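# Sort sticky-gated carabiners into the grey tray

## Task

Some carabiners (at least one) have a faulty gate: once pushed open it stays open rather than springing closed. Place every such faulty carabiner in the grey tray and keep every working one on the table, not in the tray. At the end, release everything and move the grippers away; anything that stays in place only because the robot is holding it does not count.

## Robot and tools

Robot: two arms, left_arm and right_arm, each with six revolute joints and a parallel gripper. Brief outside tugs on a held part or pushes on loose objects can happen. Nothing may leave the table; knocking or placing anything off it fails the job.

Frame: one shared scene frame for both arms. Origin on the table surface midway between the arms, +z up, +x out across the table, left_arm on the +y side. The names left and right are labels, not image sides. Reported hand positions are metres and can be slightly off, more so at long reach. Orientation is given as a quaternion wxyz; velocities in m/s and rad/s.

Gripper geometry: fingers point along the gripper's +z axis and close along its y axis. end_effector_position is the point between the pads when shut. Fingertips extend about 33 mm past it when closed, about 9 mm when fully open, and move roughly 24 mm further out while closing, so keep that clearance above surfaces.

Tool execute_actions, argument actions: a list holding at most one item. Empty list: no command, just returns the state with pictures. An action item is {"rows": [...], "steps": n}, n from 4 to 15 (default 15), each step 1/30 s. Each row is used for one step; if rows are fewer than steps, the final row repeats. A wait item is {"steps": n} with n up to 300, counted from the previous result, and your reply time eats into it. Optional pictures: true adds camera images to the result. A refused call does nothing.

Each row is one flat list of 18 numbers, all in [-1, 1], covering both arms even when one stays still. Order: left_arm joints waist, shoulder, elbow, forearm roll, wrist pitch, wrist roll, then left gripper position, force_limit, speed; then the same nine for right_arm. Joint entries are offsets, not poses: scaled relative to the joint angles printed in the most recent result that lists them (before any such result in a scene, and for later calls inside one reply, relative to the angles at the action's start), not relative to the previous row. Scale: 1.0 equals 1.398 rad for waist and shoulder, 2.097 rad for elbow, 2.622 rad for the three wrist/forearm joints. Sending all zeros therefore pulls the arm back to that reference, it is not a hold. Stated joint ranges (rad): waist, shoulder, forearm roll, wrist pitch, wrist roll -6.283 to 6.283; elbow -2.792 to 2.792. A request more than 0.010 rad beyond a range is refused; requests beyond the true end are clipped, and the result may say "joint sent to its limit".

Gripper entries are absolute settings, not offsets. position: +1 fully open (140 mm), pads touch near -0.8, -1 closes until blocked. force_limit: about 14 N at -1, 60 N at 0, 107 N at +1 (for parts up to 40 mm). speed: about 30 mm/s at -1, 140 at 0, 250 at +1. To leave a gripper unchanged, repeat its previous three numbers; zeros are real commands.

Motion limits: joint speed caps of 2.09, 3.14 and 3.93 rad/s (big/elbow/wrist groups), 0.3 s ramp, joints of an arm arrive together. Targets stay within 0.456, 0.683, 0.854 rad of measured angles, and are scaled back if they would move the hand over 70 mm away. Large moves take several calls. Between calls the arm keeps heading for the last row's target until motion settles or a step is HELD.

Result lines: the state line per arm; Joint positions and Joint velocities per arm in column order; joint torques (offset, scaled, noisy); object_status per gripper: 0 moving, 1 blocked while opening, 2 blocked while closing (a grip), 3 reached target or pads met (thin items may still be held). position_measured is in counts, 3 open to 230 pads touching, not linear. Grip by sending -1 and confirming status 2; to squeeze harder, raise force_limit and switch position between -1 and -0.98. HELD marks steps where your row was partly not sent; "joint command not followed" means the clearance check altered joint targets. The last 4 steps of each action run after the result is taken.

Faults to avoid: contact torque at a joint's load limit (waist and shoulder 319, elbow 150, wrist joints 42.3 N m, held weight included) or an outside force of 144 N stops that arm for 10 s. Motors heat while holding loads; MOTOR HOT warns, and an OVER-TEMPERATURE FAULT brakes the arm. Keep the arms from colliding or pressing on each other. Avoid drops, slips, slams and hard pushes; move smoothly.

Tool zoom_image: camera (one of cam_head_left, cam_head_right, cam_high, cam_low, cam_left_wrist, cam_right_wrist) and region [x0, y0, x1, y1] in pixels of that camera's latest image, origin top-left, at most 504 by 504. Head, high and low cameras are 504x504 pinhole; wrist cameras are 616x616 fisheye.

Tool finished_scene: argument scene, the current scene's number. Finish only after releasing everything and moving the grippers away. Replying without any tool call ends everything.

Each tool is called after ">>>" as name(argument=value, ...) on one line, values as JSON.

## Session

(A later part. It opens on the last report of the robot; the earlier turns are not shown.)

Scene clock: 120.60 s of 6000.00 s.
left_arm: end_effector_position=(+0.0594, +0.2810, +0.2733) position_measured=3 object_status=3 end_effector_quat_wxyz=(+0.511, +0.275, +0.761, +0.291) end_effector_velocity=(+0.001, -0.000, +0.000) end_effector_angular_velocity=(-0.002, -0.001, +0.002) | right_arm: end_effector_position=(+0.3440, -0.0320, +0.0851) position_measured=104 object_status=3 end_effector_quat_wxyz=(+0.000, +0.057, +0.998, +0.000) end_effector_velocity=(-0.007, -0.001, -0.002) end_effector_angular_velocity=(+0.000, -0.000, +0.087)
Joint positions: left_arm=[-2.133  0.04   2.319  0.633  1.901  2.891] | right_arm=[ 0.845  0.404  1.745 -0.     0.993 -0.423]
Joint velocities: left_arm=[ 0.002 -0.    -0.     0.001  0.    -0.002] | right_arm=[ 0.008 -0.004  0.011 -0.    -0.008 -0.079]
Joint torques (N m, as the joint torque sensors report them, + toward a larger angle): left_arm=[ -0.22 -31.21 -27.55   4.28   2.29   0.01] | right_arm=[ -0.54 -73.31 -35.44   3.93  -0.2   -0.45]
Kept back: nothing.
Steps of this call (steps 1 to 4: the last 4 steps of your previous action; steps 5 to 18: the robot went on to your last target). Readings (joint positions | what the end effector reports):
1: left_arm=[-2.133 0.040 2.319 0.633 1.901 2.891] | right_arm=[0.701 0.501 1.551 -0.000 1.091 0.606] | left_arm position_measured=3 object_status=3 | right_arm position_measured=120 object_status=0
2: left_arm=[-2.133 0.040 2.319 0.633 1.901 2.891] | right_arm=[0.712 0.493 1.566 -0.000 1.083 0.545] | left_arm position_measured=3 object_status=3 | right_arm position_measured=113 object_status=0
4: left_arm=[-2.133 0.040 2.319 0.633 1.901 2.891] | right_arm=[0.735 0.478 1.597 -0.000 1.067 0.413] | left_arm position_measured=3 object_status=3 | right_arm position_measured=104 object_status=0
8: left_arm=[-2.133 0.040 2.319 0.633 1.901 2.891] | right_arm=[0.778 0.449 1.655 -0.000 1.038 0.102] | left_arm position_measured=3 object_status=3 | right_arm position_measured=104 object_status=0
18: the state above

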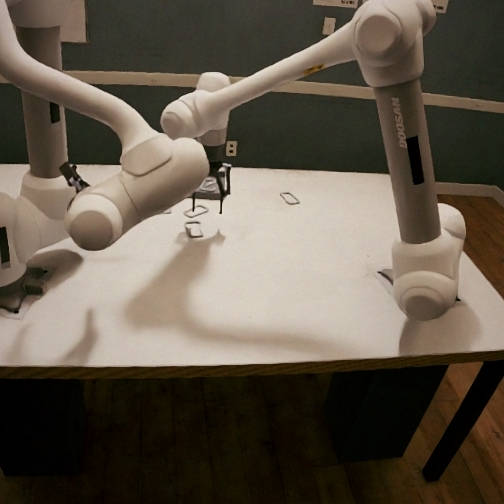

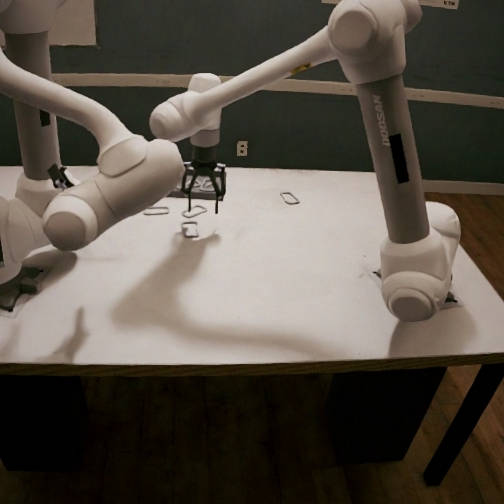

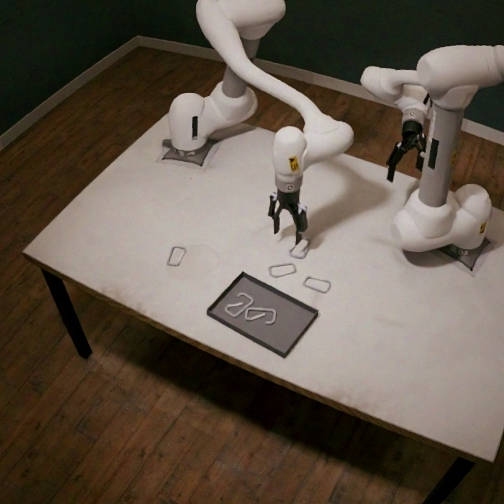

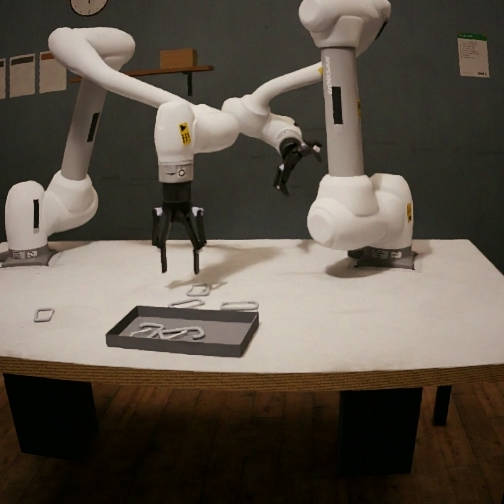

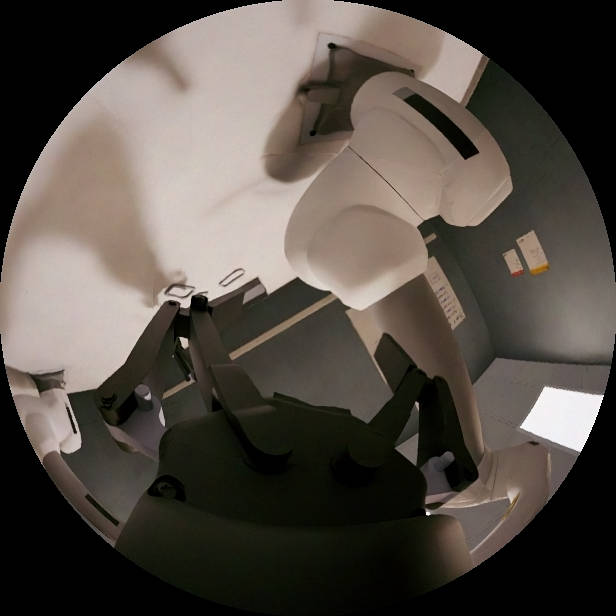

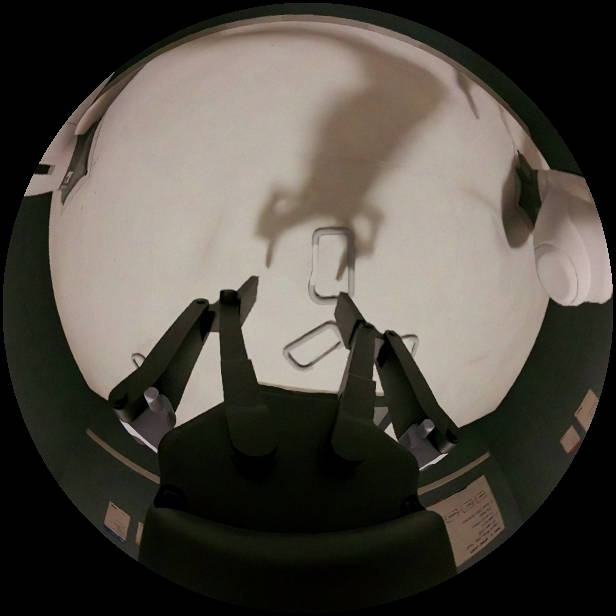

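>>> execute_actions(actions=[{"rows":[[0,0,0,0,0,0,1,0,0,0.031,0.023,-0.0245,0,0.007,0.017,0.2,-0.6,0]],"steps":15}])

>>> execute_actions(actions=[{"steps":6}], pictures=true)

>>> zoom_image(camera="cam_right_wrist", region=[200,200,400,400])

Scene clock: 121.23 s of 6000.00 s.
left_arm: end_effector_position=(+0.0594, +0.2810, +0.2733) position_measured=3 object_status=3 end_effector_quat_wxyz=(+0.511, +0.275, +0.761, +0.291) end_effector_velocity=(-0.000, +0.000, -0.000) end_effector_angular_velocity=(-0.001, -0.001, +0.001) | right_arm: end_effector_position=(+0.3281, +0.0029, +0.0860) position_measured=104 object_status=3 end_effector_quat_wxyz=(+0.000, +0.058, +0.998, +0.001) end_effector_velocity=(-0.002, +0.005, +0.000) end_effector_angular_velocity=(+0.000, -0.000, -0.002)
Joint positions: left_arm=[-2.133  0.04   2.319  0.633  1.901  2.891] | right_arm=[ 0.888  0.435  1.694 -0.     1.011 -0.379]
Joint velocities: left_arm=[-0.     0.001  0.    -0.001  0.    -0.002] | right_arm=[ 0.006  0.005 -0.007 -0.     0.002  0.008]
Joint torques (N m, as the joint torque sensors report them, + toward a larger angle): left_arm=[ -0.27 -31.02 -27.37   4.34   2.29   0.1 ] | right_arm=[  3.88 -79.57 -32.59   3.88  -0.03  -0.09]
Steps of this call (steps 1 to 8: the robot went on to your last target; steps 9 to 19: the first 11 steps of this action). Readings (joint positions | what the end effector reports):
9: left_arm=[-2.133 0.040 2.319 0.633 1.901 2.891] | right_arm=[0.845 0.403 1.745 -0.000 0.993 -0.427] | left_arm position_measured=3 object_status=3 | right_arm position_measured=104 object_status=3
10: left_arm=[-2.133 0.040 2.319 0.633 1.901 2.891] | right_arm=[0.849 0.406 1.741 -0.000 0.994 -0.423] | left_arm position_measured=3 object_status=3 | right_arm position_measured=104 object_status=3
12: left_arm=[-2.133 0.040 2.319 0.633 1.901 2.891] | right_arm=[0.870 0.422 1.715 -0.000 1.003 -0.399] | left_arm position_measured=3 object_status=3 | right_arm position_measured=104 object_status=3
16: left_arm=[-2.133 0.040 2.319 0.633 1.901 2.891] | right_arm=[0.887 0.434 1.695 -0.000 1.011 -0.381] | left_arm position_measured=3 object_status=3 | right_arm position_measured=104 object_status=3
19: the state above

Scene clock: 121.43 s of 6000.00 s.
left_arm: end_effector_position=(+0.0594, +0.2810, +0.2733) position_measured=3 object_status=3 end_effector_quat_wxyz=(+0.511, +0.275, +0.761, +0.291) end_effector_velocity=(+0.001, +0.000, +0.000) end_effector_angular_velocity=(-0.002, -0.000, +0.003) | right_arm: end_effector_position=(+0.3280, +0.0032, +0.0860) position_measured=104 object_status=3 end_effector_quat_wxyz=(+0.000, +0.058, +0.998, +0.001) end_effector_velocity=(-0.000, +0.000, -0.000) end_effector_angular_velocity=(-0.001, +0.000, +0.001)
Joint positions: left_arm=[-2.133  0.04   2.319  0.633  1.901  2.891] | right_arm=[ 0.888  0.436  1.693 -0.     1.011 -0.379]
Joint velocities: left_arm=[ 0.002 -0.    -0.    -0.     0.    -0.002] | right_arm=[ 0.     0.001 -0.    -0.     0.    -0.   ]
Joint torques (N m, as the joint torque sensors report them, + toward a larger angle): left_arm=[  0.05 -31.27 -27.78   4.33   2.3    0.07] | right_arm=[  3.3  -81.32 -34.13   3.85  -0.07  -0.19]
Kept back: nothing.
Steps of this call (steps 1 to 4: the last 4 steps of your previous action; steps 5 to 6: the robot went on to your last target). Readings (joint positions | what the end effector reports):
1: left_arm=[-2.133 0.040 2.319 0.633 1.901 2.891] | right_arm=[0.888 0.435 1.694 -0.000 1.011 -0.379] | left_arm position_measured=3 object_status=3 | right_arm position_measured=104 object_status=3
2: left_arm=[-2.133 0.040 2.319 0.633 1.901 2.891] | right_arm=[0.888 0.436 1.693 -0.000 1.011 -0.379] | left_arm position_measured=3 object_status=3 | right_arm position_measured=104 object_status=3
4: left_arm=[-2.133 0.040 2.319 0.633 1.901 2.891] | right_arm=[0.888 0.436 1.693 -0.000 1.011 -0.379] | left_arm position_measured=3 object_status=3 | right_arm position_measured=104 object_status=3
6: the state above

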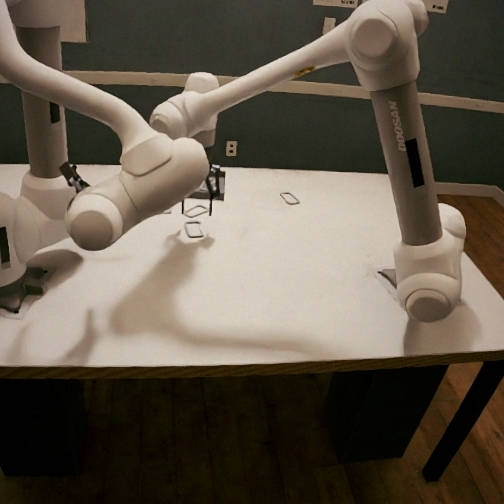

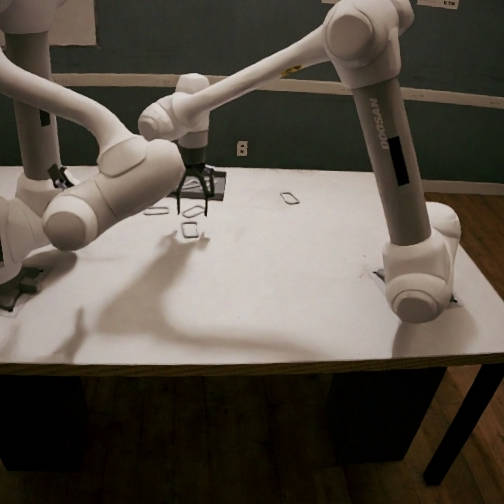

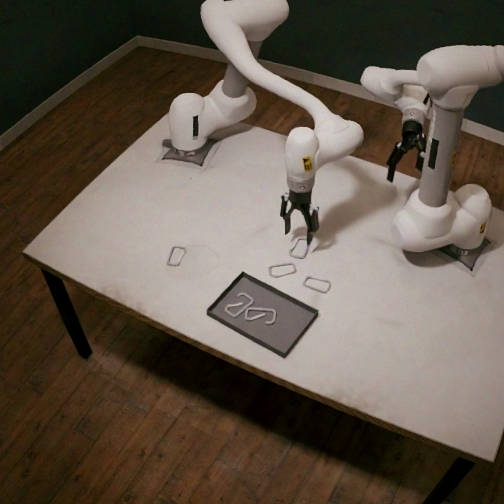

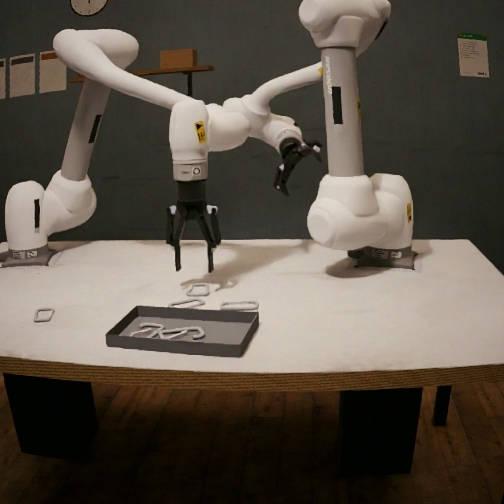

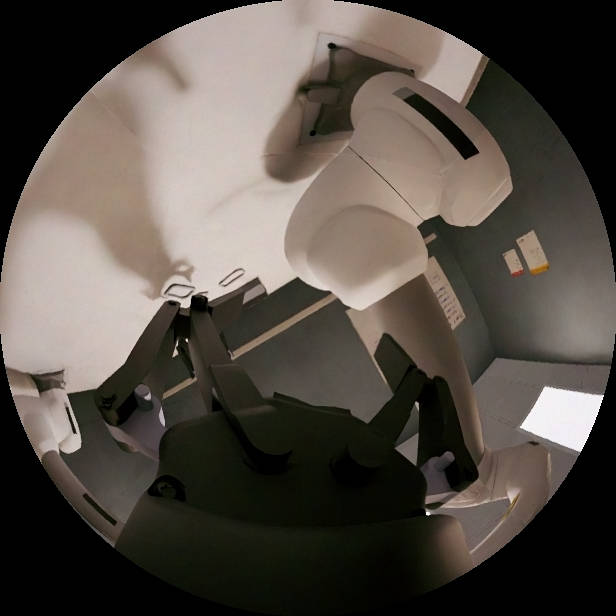

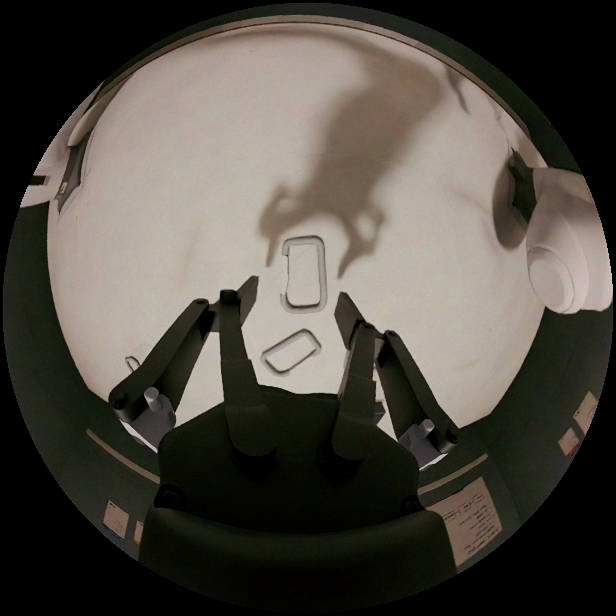

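Region (200, 200, 400, 400) of cam_right_wrist's 616x616 image, scaled by 2.520, with more detail than that image has.

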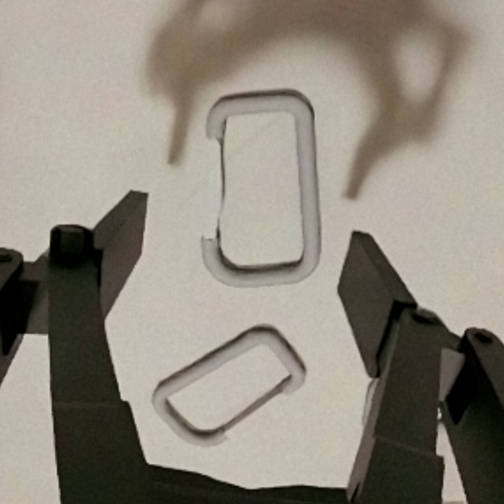

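>>> execute_actions(actions=[{"rows":[[0,0,0,0,0,0,1,0,0,0.0127,0.0193,0.0105,0,-0.0187,0.0068,0.2,-0.6,0]],"steps":15}])

>>> execute_actions(actions=[{"steps":6}], pictures=true)

>>> zoom_image(camera="cam_right_wrist", region=[200,200,400,400])

Scene clock: 122.03 s of 6000.00 s.
left_arm: end_effector_position=(+0.0594, +0.2810, +0.2733) position_measured=3 object_status=3 end_effector_quat_wxyz=(+0.511, +0.275, +0.761, +0.291) end_effector_velocity=(-0.000, +0.000, -0.000) end_effector_angular_velocity=(+0.001, -0.001, +0.001) | right_arm: end_effector_position=(+0.3163, +0.0088, +0.0562) position_measured=104 object_status=3 end_effector_quat_wxyz=(+0.000, +0.058, +0.998, +0.001) end_effector_velocity=(-0.002, +0.000, -0.003) end_effector_angular_velocity=(+0.001, +0.000, -0.001)
Joint positions: left_arm=[-2.133  0.04   2.319  0.633  1.901  2.891] | right_arm=[ 0.906  0.462  1.715 -0.     0.963 -0.361]
Joint velocities: left_arm=[-0.001  0.002  0.    -0.001  0.    -0.001] | right_arm=[ 0.002  0.002  0.004  0.001 -0.007  0.003]
Joint torques (N m, as the joint torque sensors report them, + toward a larger angle): left_arm=[ -0.38 -31.25 -27.83   4.41   2.29   0.1 ] | right_arm=[ -0.03 -82.1  -32.99   3.58  -0.13  -0.25]
Steps of this call (steps 1 to 7: the robot went on to your last target; steps 8 to 18: the first 11 steps of this action). Readings (joint positions | what the end effector reports):
8: left_arm=[-2.133 0.040 2.319 0.633 1.901 2.891] | right_arm=[0.888 0.436 1.693 -0.000 1.011 -0.378] | left_arm position_measured=3 object_status=3 | right_arm position_measured=104 object_status=3
9: left_arm=[-2.133 0.040 2.319 0.633 1.901 2.891] | right_arm=[0.890 0.439 1.695 -0.000 1.006 -0.376] | left_arm position_measured=3 object_status=3 | right_arm position_measured=104 object_status=3
11: left_arm=[-2.133 0.040 2.319 0.633 1.901 2.891] | right_arm=[0.900 0.454 1.708 -0.000 0.980 -0.367] | left_arm position_measured=3 object_status=3 | right_arm position_measured=104 object_status=3
15: left_arm=[-2.133 0.040 2.319 0.633 1.901 2.891] | right_arm=[0.905 0.462 1.714 -0.000 0.964 -0.361] | left_arm position_measured=3 object_status=3 | right_arm position_measured=104 object_status=3
18: the state above

Scene clock: 122.23 s of 6000.00 s.
left_arm: end_effector_position=(+0.0594, +0.2810, +0.2733) position_measured=3 object_status=3 end_effector_quat_wxyz=(+0.511, +0.275, +0.761, +0.291) end_effector_velocity=(+0.000, -0.000, -0.000) end_effector_angular_velocity=(+0.002, -0.001, +0.001) | right_arm: end_effector_position=(+0.3161, +0.0088, +0.0559) position_measured=104 object_status=3 end_effector_quat_wxyz=(+0.000, +0.058, +0.998, +0.001) end_effector_velocity=(-0.000, -0.000, -0.000) end_effector_angular_velocity=(-0.000, +0.000, -0.001)
Joint positions: left_arm=[-2.133  0.04   2.319  0.633  1.901  2.891] | right_arm=[ 0.906  0.463  1.715 -0.     0.962 -0.361]
Joint velocities: left_arm=[ 0.001  0.001  0.    -0.     0.     0.   ] | right_arm=[ 0.     0.     0.001  0.    -0.     0.001]
Joint torques (N m, as the joint torque sensors report them, + toward a larger angle): left_arm=[ -0.29 -31.66 -28.     4.36   2.3    0.09] | right_arm=[  2.32 -82.65 -33.05   3.42  -0.32  -0.35]
Kept back: nothing.
Steps of this call (steps 1 to 4: the last 4 steps of your previous action; steps 5 to 6: the robot went on to your last target). Readings (joint positions | what the end effector reports):
1: left_arm=[-2.133 0.040 2.319 0.633 1.901 2.891] | right_arm=[0.906 0.462 1.715 -0.000 0.963 -0.361] | left_arm position_measured=3 object_status=3 | right_arm position_measured=104 object_status=3
2: left_arm=[-2.133 0.040 2.319 0.633 1.901 2.891] | right_arm=[0.906 0.463 1.715 -0.000 0.963 -0.361] | left_arm position_measured=3 object_status=3 | right_arm position_measured=104 object_status=3
4: left_arm=[-2.133 0.040 2.319 0.633 1.901 2.891] | right_arm=[0.906 0.463 1.715 -0.000 0.963 -0.361] | left_arm position_measured=3 object_status=3 | right_arm position_measured=104 object_status=3
6: the state above

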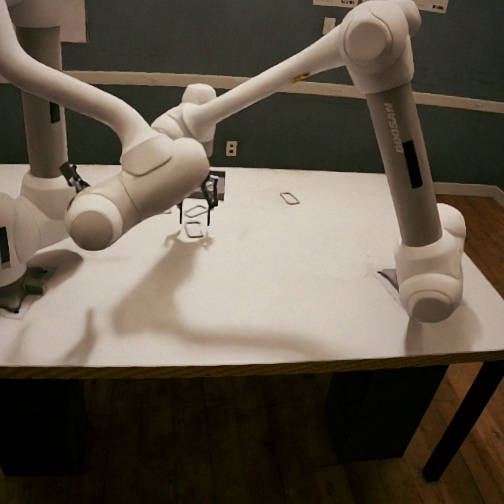

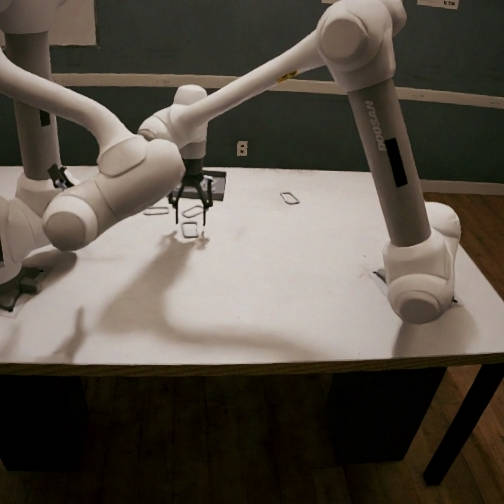

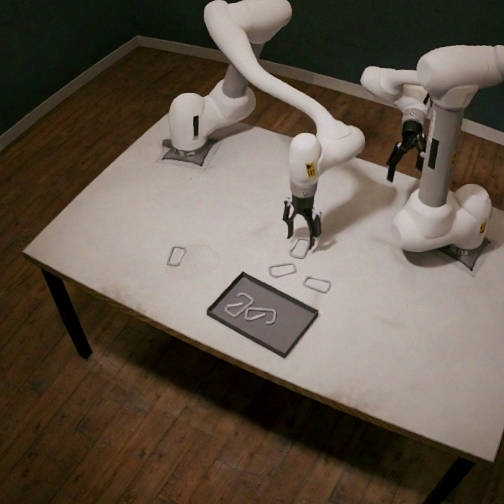

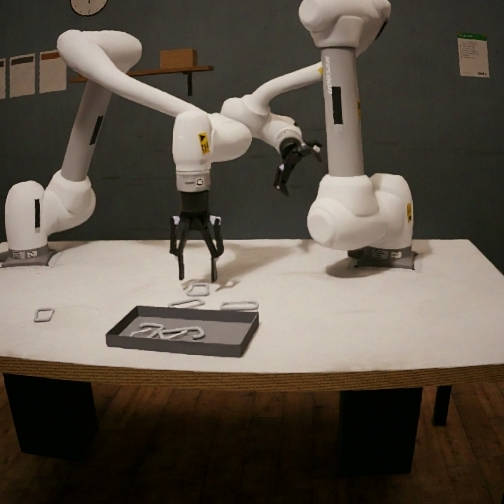

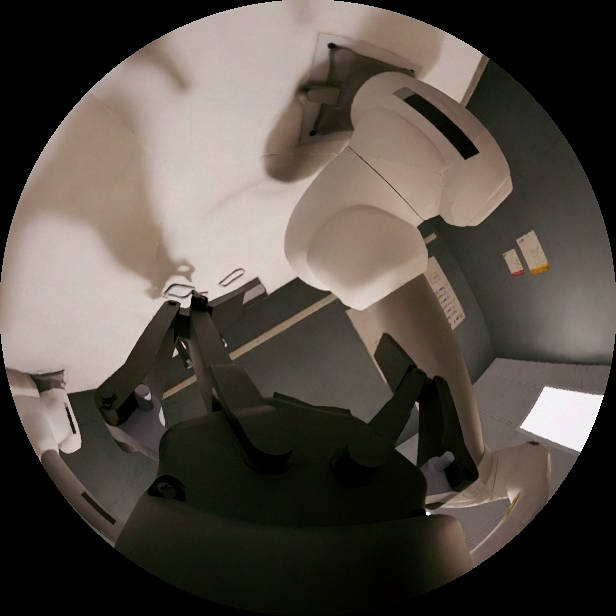

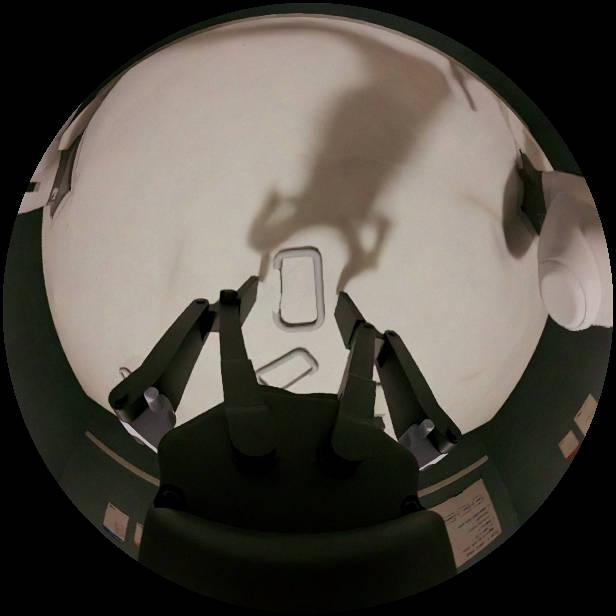

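Region (200, 200, 400, 400) of cam_right_wrist's 616x616 image, scaled by 2.520, with more detail than that image has.

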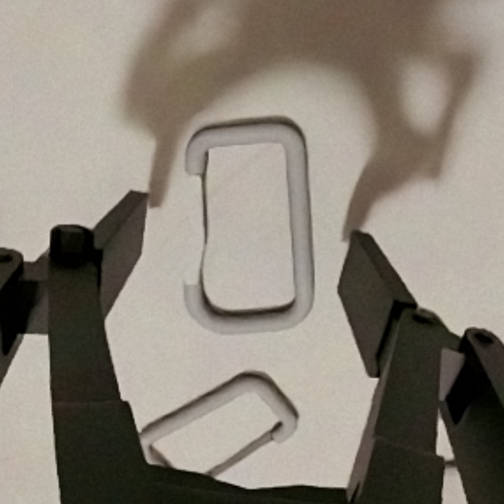

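>>> execute_actions(actions=[{"rows":[[0,0,0,0,0,0,1,0,0,0,0.0125,0.0068,0,-0.012,0,0.2,-0.6,-0.3],[0,0,0,0,0,0,1,0,0,0,0.0125,0.0068,0,-0.012,0,0.2,-0.6,-0.3],[0,0,0,0,0,0,1,0,0,0,0.0125,0.0068,0,-0.012,0,0.2,-0.6,-0.3],[0,0,0,0,0,0,1,0,0,0,0.0125,0.0068,0,-0.012,0,0.2,-0.6,-0.3],[0,0,0,0,0,0,1,0,0,0,0.0125,0.0068,0,-0.012,0,0.2,-0.6,-0.3],[0,0,0,0,0,0,1,0,0,0,0.0125,0.0068,0,-0.012,0,0.2,-0.6,-0.3],[0,0,0,0,0,0,1,0,0,0,0.0125,0.0068,0,-0.012,0,0.2,-0.6,-0.3],[0,0,0,0,0,0,1,0,0,0,0.0125,0.0068,0,-0.012,0,-0.55,-0.6,-0.3]],"steps":15}])

>>> execute_actions(actions=[{"steps":18}], pictures=true)

>>> zoom_image(camera="cam_right_wrist", region=[200,200,400,400])

Scene clock: 123.07 s of 6000.00 s.
left_arm: end_effector_position=(+0.0594, +0.2810, +0.2733) position_measured=3 object_status=3 end_effector_quat_wxyz=(+0.511, +0.275, +0.761, +0.291) end_effector_velocity=(-0.000, +0.000, +0.000) end_effector_angular_velocity=(+0.002, +0.001, -0.001) | right_arm: end_effector_position=(+0.3158, +0.0081, +0.0368) position_measured=117 object_status=0 end_effector_quat_wxyz=(+0.000, +0.058, +0.998, +0.000) end_effector_velocity=(-0.000, +0.000, -0.001) end_effector_angular_velocity=(+0.002, -0.000, -0.001)
Joint positions: left_arm=[-2.133  0.04   2.319  0.633  1.901  2.891] | right_arm=[ 0.906  0.48   1.729 -0.     0.931 -0.361]
Joint velocities: left_arm=[-0.    -0.    -0.    -0.     0.     0.002] | right_arm=[ 0.     0.     0.002  0.001 -0.005  0.   ]
Joint torques (N m, as the joint torque sensors report them, + toward a larger angle): left_arm=[  0.02 -30.85 -27.73   4.31   2.18   0.1 ] | right_arm=[  4.14 -82.97 -32.41   3.69   0.02  -0.08]
Steps of this call (steps 1 to 14: the robot went on to your last target; steps 15 to 25: the first 11 steps of this action). Readings (joint positions | what the end effector reports):
15: left_arm=[-2.133 0.040 2.319 0.633 1.901 2.891] | right_arm=[0.906 0.463 1.715 -0.000 0.962 -0.361] | left_arm position_measured=3 object_status=3 | right_arm position_measured=104 object_status=3
16: left_arm=[-2.133 0.040 2.319 0.633 1.901 2.891] | right_arm=[0.906 0.465 1.717 -0.000 0.957 -0.361] | left_arm position_measured=3 object_status=3 | right_arm position_measured=104 object_status=3
18: left_arm=[-2.133 0.040 2.319 0.633 1.901 2.891] | right_arm=[0.906 0.475 1.725 -0.000 0.941 -0.361] | left_arm position_measured=3 object_status=3 | right_arm position_measured=104 object_status=3
22: left_arm=[-2.133 0.040 2.319 0.633 1.901 2.891] | right_arm=[0.906 0.479 1.729 -0.000 0.932 -0.361] | left_arm position_measured=3 object_status=3 | right_arm position_measured=104 object_status=0
25: the state above

Scene clock: 123.67 s of 6000.00 s.
left_arm: end_effector_position=(+0.0594, +0.2810, +0.2733) position_measured=3 object_status=3 end_effector_quat_wxyz=(+0.511, +0.275, +0.761, +0.291) end_effector_velocity=(+0.000, +0.000, -0.000) end_effector_angular_velocity=(-0.000, +0.001, +0.001) | right_arm: end_effector_position=(+0.3158, +0.0081, +0.0366) position_measured=145 object_status=2 end_effector_quat_wxyz=(+0.000, +0.058, +0.998, +0.000) end_effector_velocity=(-0.000, +0.000, +0.001) end_effector_angular_velocity=(+0.001, -0.000, -0.000)
Joint positions: left_arm=[-2.133  0.04   2.319  0.633  1.901  2.891] | right_arm=[ 0.906  0.48   1.729 -0.     0.931 -0.361]
Joint velocities: left_arm=[ 0.001 -0.    -0.    -0.001 -0.    -0.   ] | right_arm=[ 0.    -0.001  0.     0.    -0.     0.   ]
Joint torques (N m, as the joint torque sensors report them, + toward a larger angle): left_arm=[ -0.56 -30.99 -27.6    4.3    2.3   -0.06] | right_arm=[  5.14 -65.97 -24.24   4.23  -1.3   -0.11]
Kept back: nothing.
Steps of this call (steps 1 to 4: the last 4 steps of your previous action; steps 5 to 15: the robot went on to your last target; steps 16 to 18: nothing new was sent). Readings (joint positions | what the end effector reports):
1: left_arm=[-2.133 0.040 2.319 0.633 1.901 2.891] | right_arm=[0.906 0.480 1.729 -0.000 0.931 -0.361] | left_arm position_measured=3 object_status=3 | right_arm position_measured=123 object_status=0
2: left_arm=[-2.133 0.040 2.319 0.633 1.901 2.891] | right_arm=[0.906 0.480 1.729 -0.000 0.931 -0.361] | left_arm position_measured=3 object_status=3 | right_arm position_measured=129 object_status=0
4: left_arm=[-2.133 0.040 2.319 0.633 1.901 2.891] | right_arm=[0.906 0.480 1.729 -0.000 0.931 -0.361] | left_arm position_measured=3 object_status=3 | right_arm position_measured=140 object_status=0
8: left_arm=[-2.133 0.040 2.319 0.633 1.901 2.891] | right_arm=[0.906 0.480 1.729 -0.000 0.931 -0.361] | left_arm position_measured=3 object_status=3 | right_arm position_measured=145 object_status=0
18: the state above
All arms were judged still, so your last target was given up. Only a new action makes them travel on or press farther. Fingers that are still opening or closing keep moving.

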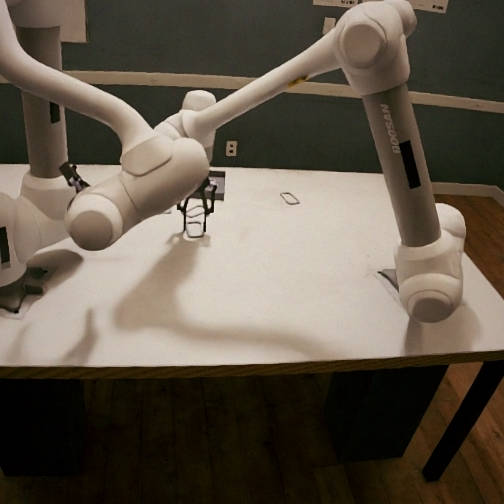

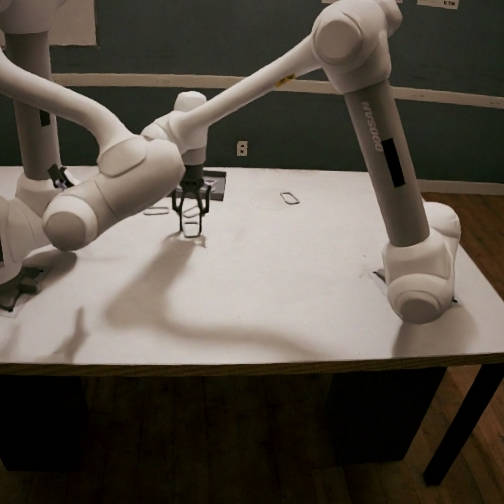

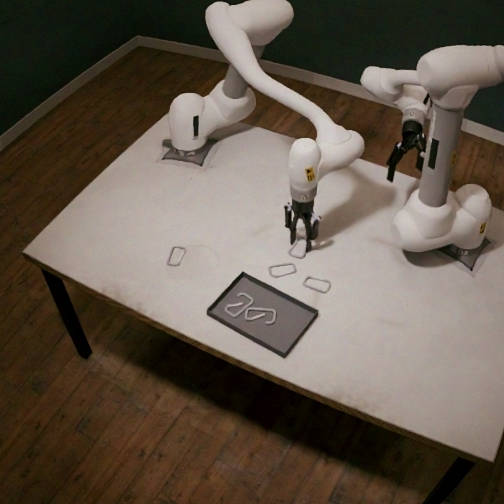

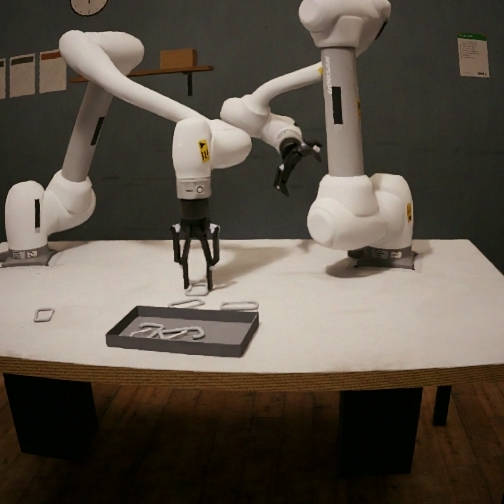

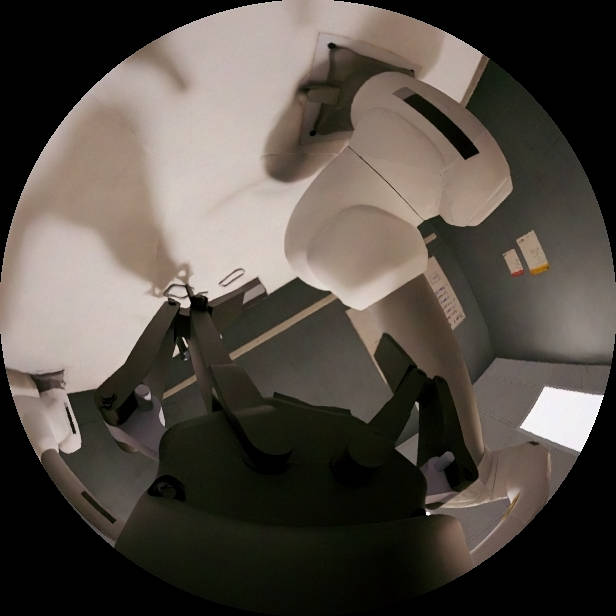

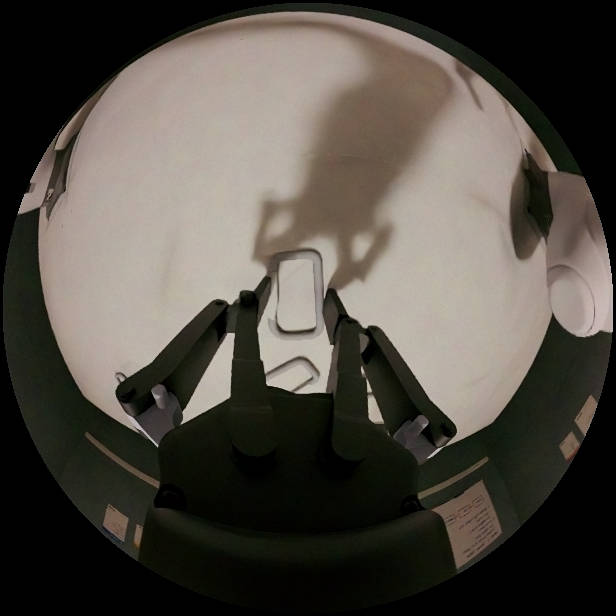

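Region (200, 200, 400, 400) of cam_right_wrist's 616x616 image, scaled by 2.520, with more detail than that image has.

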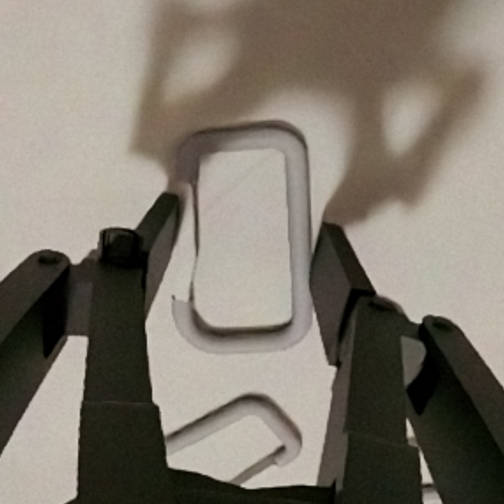

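>>> execute_actions(actions=[{"rows":[[0,0,0,0,0,0,1,0,0,0,-0.0022,-0.0017,0,0.0023,0,-0.55,-0.6,-0.3],[0,0,0,0,0,0,1,0,0,0,-0.0022,-0.0017,0,0.0023,0,-0.55,-0.6,-0.3],[0,0,0,0,0,0,1,0,0,0,-0.0022,-0.0017,0,0.0023,0,-0.55,-0.6,-0.3],[0,0,0,0,0,0,1,0,0,0,-0.0022,-0.0017,0,0.0023,0,-0.56,-0.5,-0.3]],"steps":15}])

>>> execute_actions(actions=[{"steps":15}], pictures=true)

>>> zoom_image(camera="cam_right_wrist", region=[200,200,400,400])

Scene clock: 124.30 s of 6000.00 s.
left_arm: end_effector_position=(+0.0594, +0.2810, +0.2733) position_measured=3 object_status=3 end_effector_quat_wxyz=(+0.511, +0.275, +0.761, +0.291) end_effector_velocity=(-0.000, -0.000, -0.000) end_effector_angular_velocity=(-0.001, -0.001, -0.001) | right_arm: end_effector_position=(+0.3161, +0.0087, +0.0404) position_measured=164 object_status=0 end_effector_quat_wxyz=(+0.000, +0.058, +0.998, +0.001) end_effector_velocity=(+0.000, -0.000, +0.002) end_effector_angular_velocity=(-0.000, +0.000, -0.000)
Joint positions: left_arm=[-2.133  0.04   2.319  0.633  1.901  2.891] | right_arm=[ 0.906  0.477  1.726 -0.     0.937 -0.361]
Joint velocities: left_arm=[-0.001  0.001 -0.     0.    -0.    -0.001] | right_arm=[-0.    -0.002 -0.002  0.     0.004 -0.   ]
Joint torques (N m, as the joint torque sensors report them, + toward a larger angle): left_arm=[ -0.58 -31.33 -27.52   4.41   2.25  -0.02] | right_arm=[  2.38 -51.2  -19.36   2.63  -1.93   0.1 ]
Steps of this call (steps 1 to 8: nothing new was sent; steps 9 to 19: the first 11 steps of this action). Readings (joint positions | what the end effector reports):
9: left_arm=[-2.133 0.040 2.319 0.633 1.901 2.891] | right_arm=[0.906 0.480 1.729 -0.000 0.931 -0.361] | left_arm position_measured=3 object_status=3 | right_arm position_measured=145 object_status=2
10: left_arm=[-2.133 0.040 2.319 0.633 1.901 2.891] | right_arm=[0.906 0.480 1.729 -0.000 0.932 -0.361] | left_arm position_measured=3 object_status=3 | right_arm position_measured=145 object_status=2
12: left_arm=[-2.133 0.040 2.319 0.633 1.901 2.891] | right_arm=[0.906 0.478 1.727 -0.000 0.935 -0.361] | left_arm position_measured=3 object_status=3 | right_arm position_measured=148 object_status=0
16: left_arm=[-2.133 0.040 2.319 0.633 1.901 2.891] | right_arm=[0.906 0.477 1.726 -0.000 0.937 -0.361] | left_arm position_measured=3 object_status=3 | right_arm position_measured=162 object_status=0
19: the state above

Scene clock: 124.80 s of 6000.00 s.
left_arm: end_effector_position=(+0.0594, +0.2810, +0.2733) position_measured=3 object_status=3 end_effector_quat_wxyz=(+0.511, +0.275, +0.761, +0.291) end_effector_velocity=(+0.000, +0.000, -0.000) end_effector_angular_velocity=(-0.000, -0.000, +0.003) | right_arm: end_effector_position=(+0.3161, +0.0088, +0.0405) position_measured=166 object_status=2 end_effector_quat_wxyz=(+0.000, +0.058, +0.998, +0.001) end_effector_velocity=(+0.000, +0.000, +0.000) end_effector_angular_velocity=(+0.000, -0.000, -0.001)
Joint positions: left_arm=[-2.133  0.04   2.319  0.633  1.901  2.891] | right_arm=[ 0.906  0.477  1.726 -0.     0.937 -0.361]
Joint velocities: left_arm=[ 0.002  0.001 -0.    -0.001  0.    -0.001] | right_arm=[-0.    -0.    -0.    -0.    -0.     0.001]
Joint torques (N m, as the joint torque sensors report them, + toward a larger angle): left_arm=[  0.12 -30.87 -27.91   4.43   2.19   0.09] | right_arm=[  1.82 -52.41 -19.4    3.09  -2.44  -0.03]
Kept back: nothing.
Steps of this call (steps 1 to 4: the last 4 steps of your previous action; steps 5 to 15: the robot went on to your last target). Readings (joint positions | what the end effector reports):
1: left_arm=[-2.133 0.040 2.319 0.633 1.901 2.891] | right_arm=[0.906 0.477 1.726 -0.000 0.937 -0.361] | left_arm position_measured=3 object_status=3 | right_arm position_measured=165 object_status=0
2: left_arm=[-2.133 0.040 2.319 0.633 1.901 2.891] | right_arm=[0.906 0.477 1.726 -0.000 0.937 -0.361] | left_arm position_measured=3 object_status=3 | right_arm position_measured=166 object_status=0
4: left_arm=[-2.133 0.040 2.319 0.633 1.901 2.891] | right_arm=[0.906 0.477 1.726 -0.000 0.937 -0.361] | left_arm position_measured=3 object_status=3 | right_arm position_measured=166 object_status=0
8: left_arm=[-2.133 0.040 2.319 0.633 1.901 2.891] | right_arm=[0.906 0.477 1.726 -0.000 0.937 -0.361] | left_arm position_measured=3 object_status=3 | right_arm position_measured=166 object_status=2
15: the state above
All arms were judged still, so your last target was given up. Only a new action makes them travel on or press farther. Fingers that are still opening or closing keep moving.

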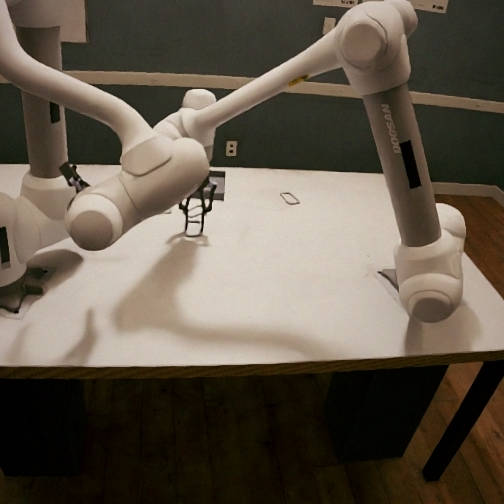

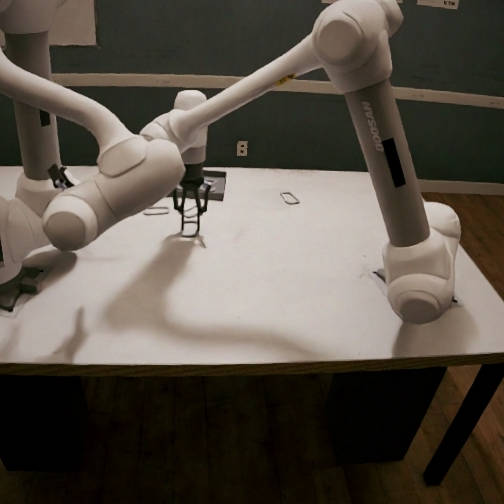

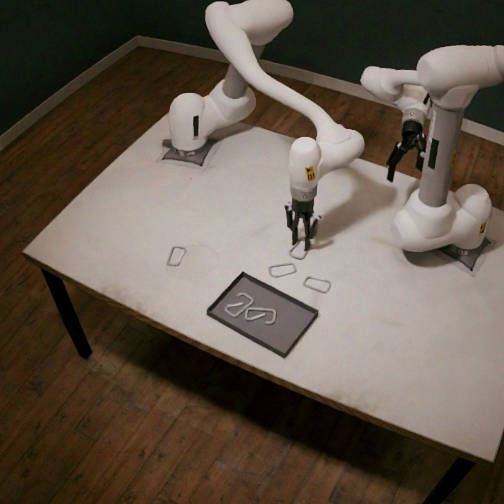

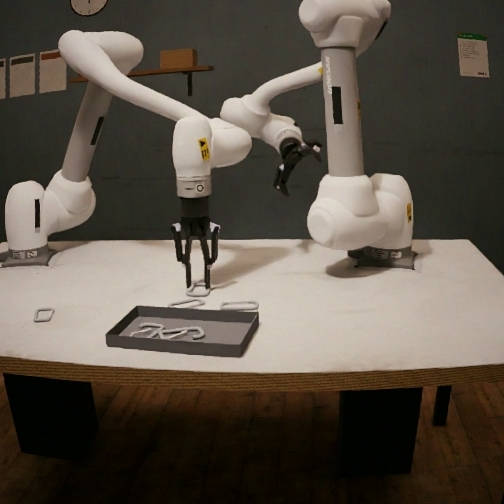

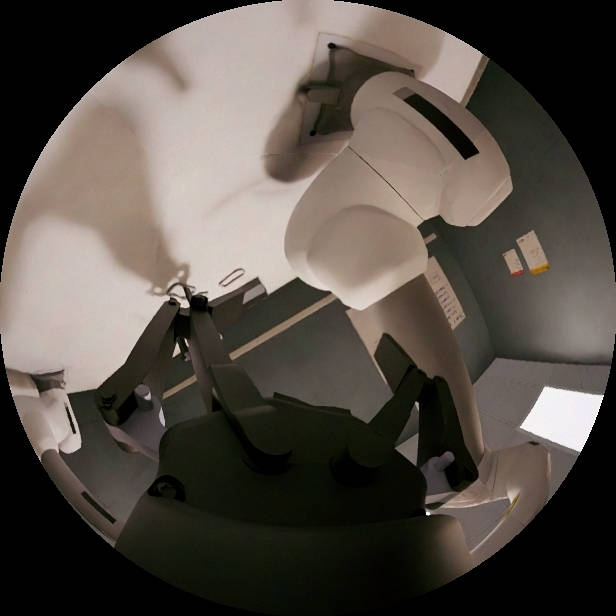

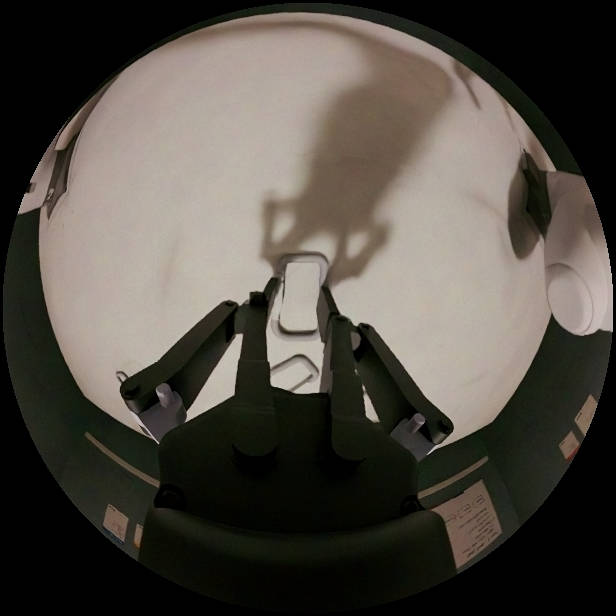

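Region (200, 200, 400, 400) of cam_right_wrist's 616x616 image, scaled by 2.520, with more detail than that image has.

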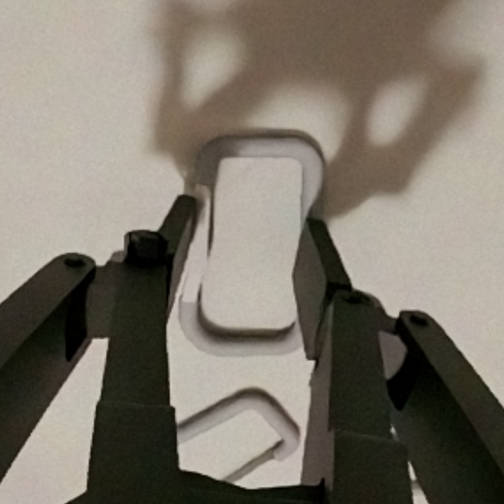

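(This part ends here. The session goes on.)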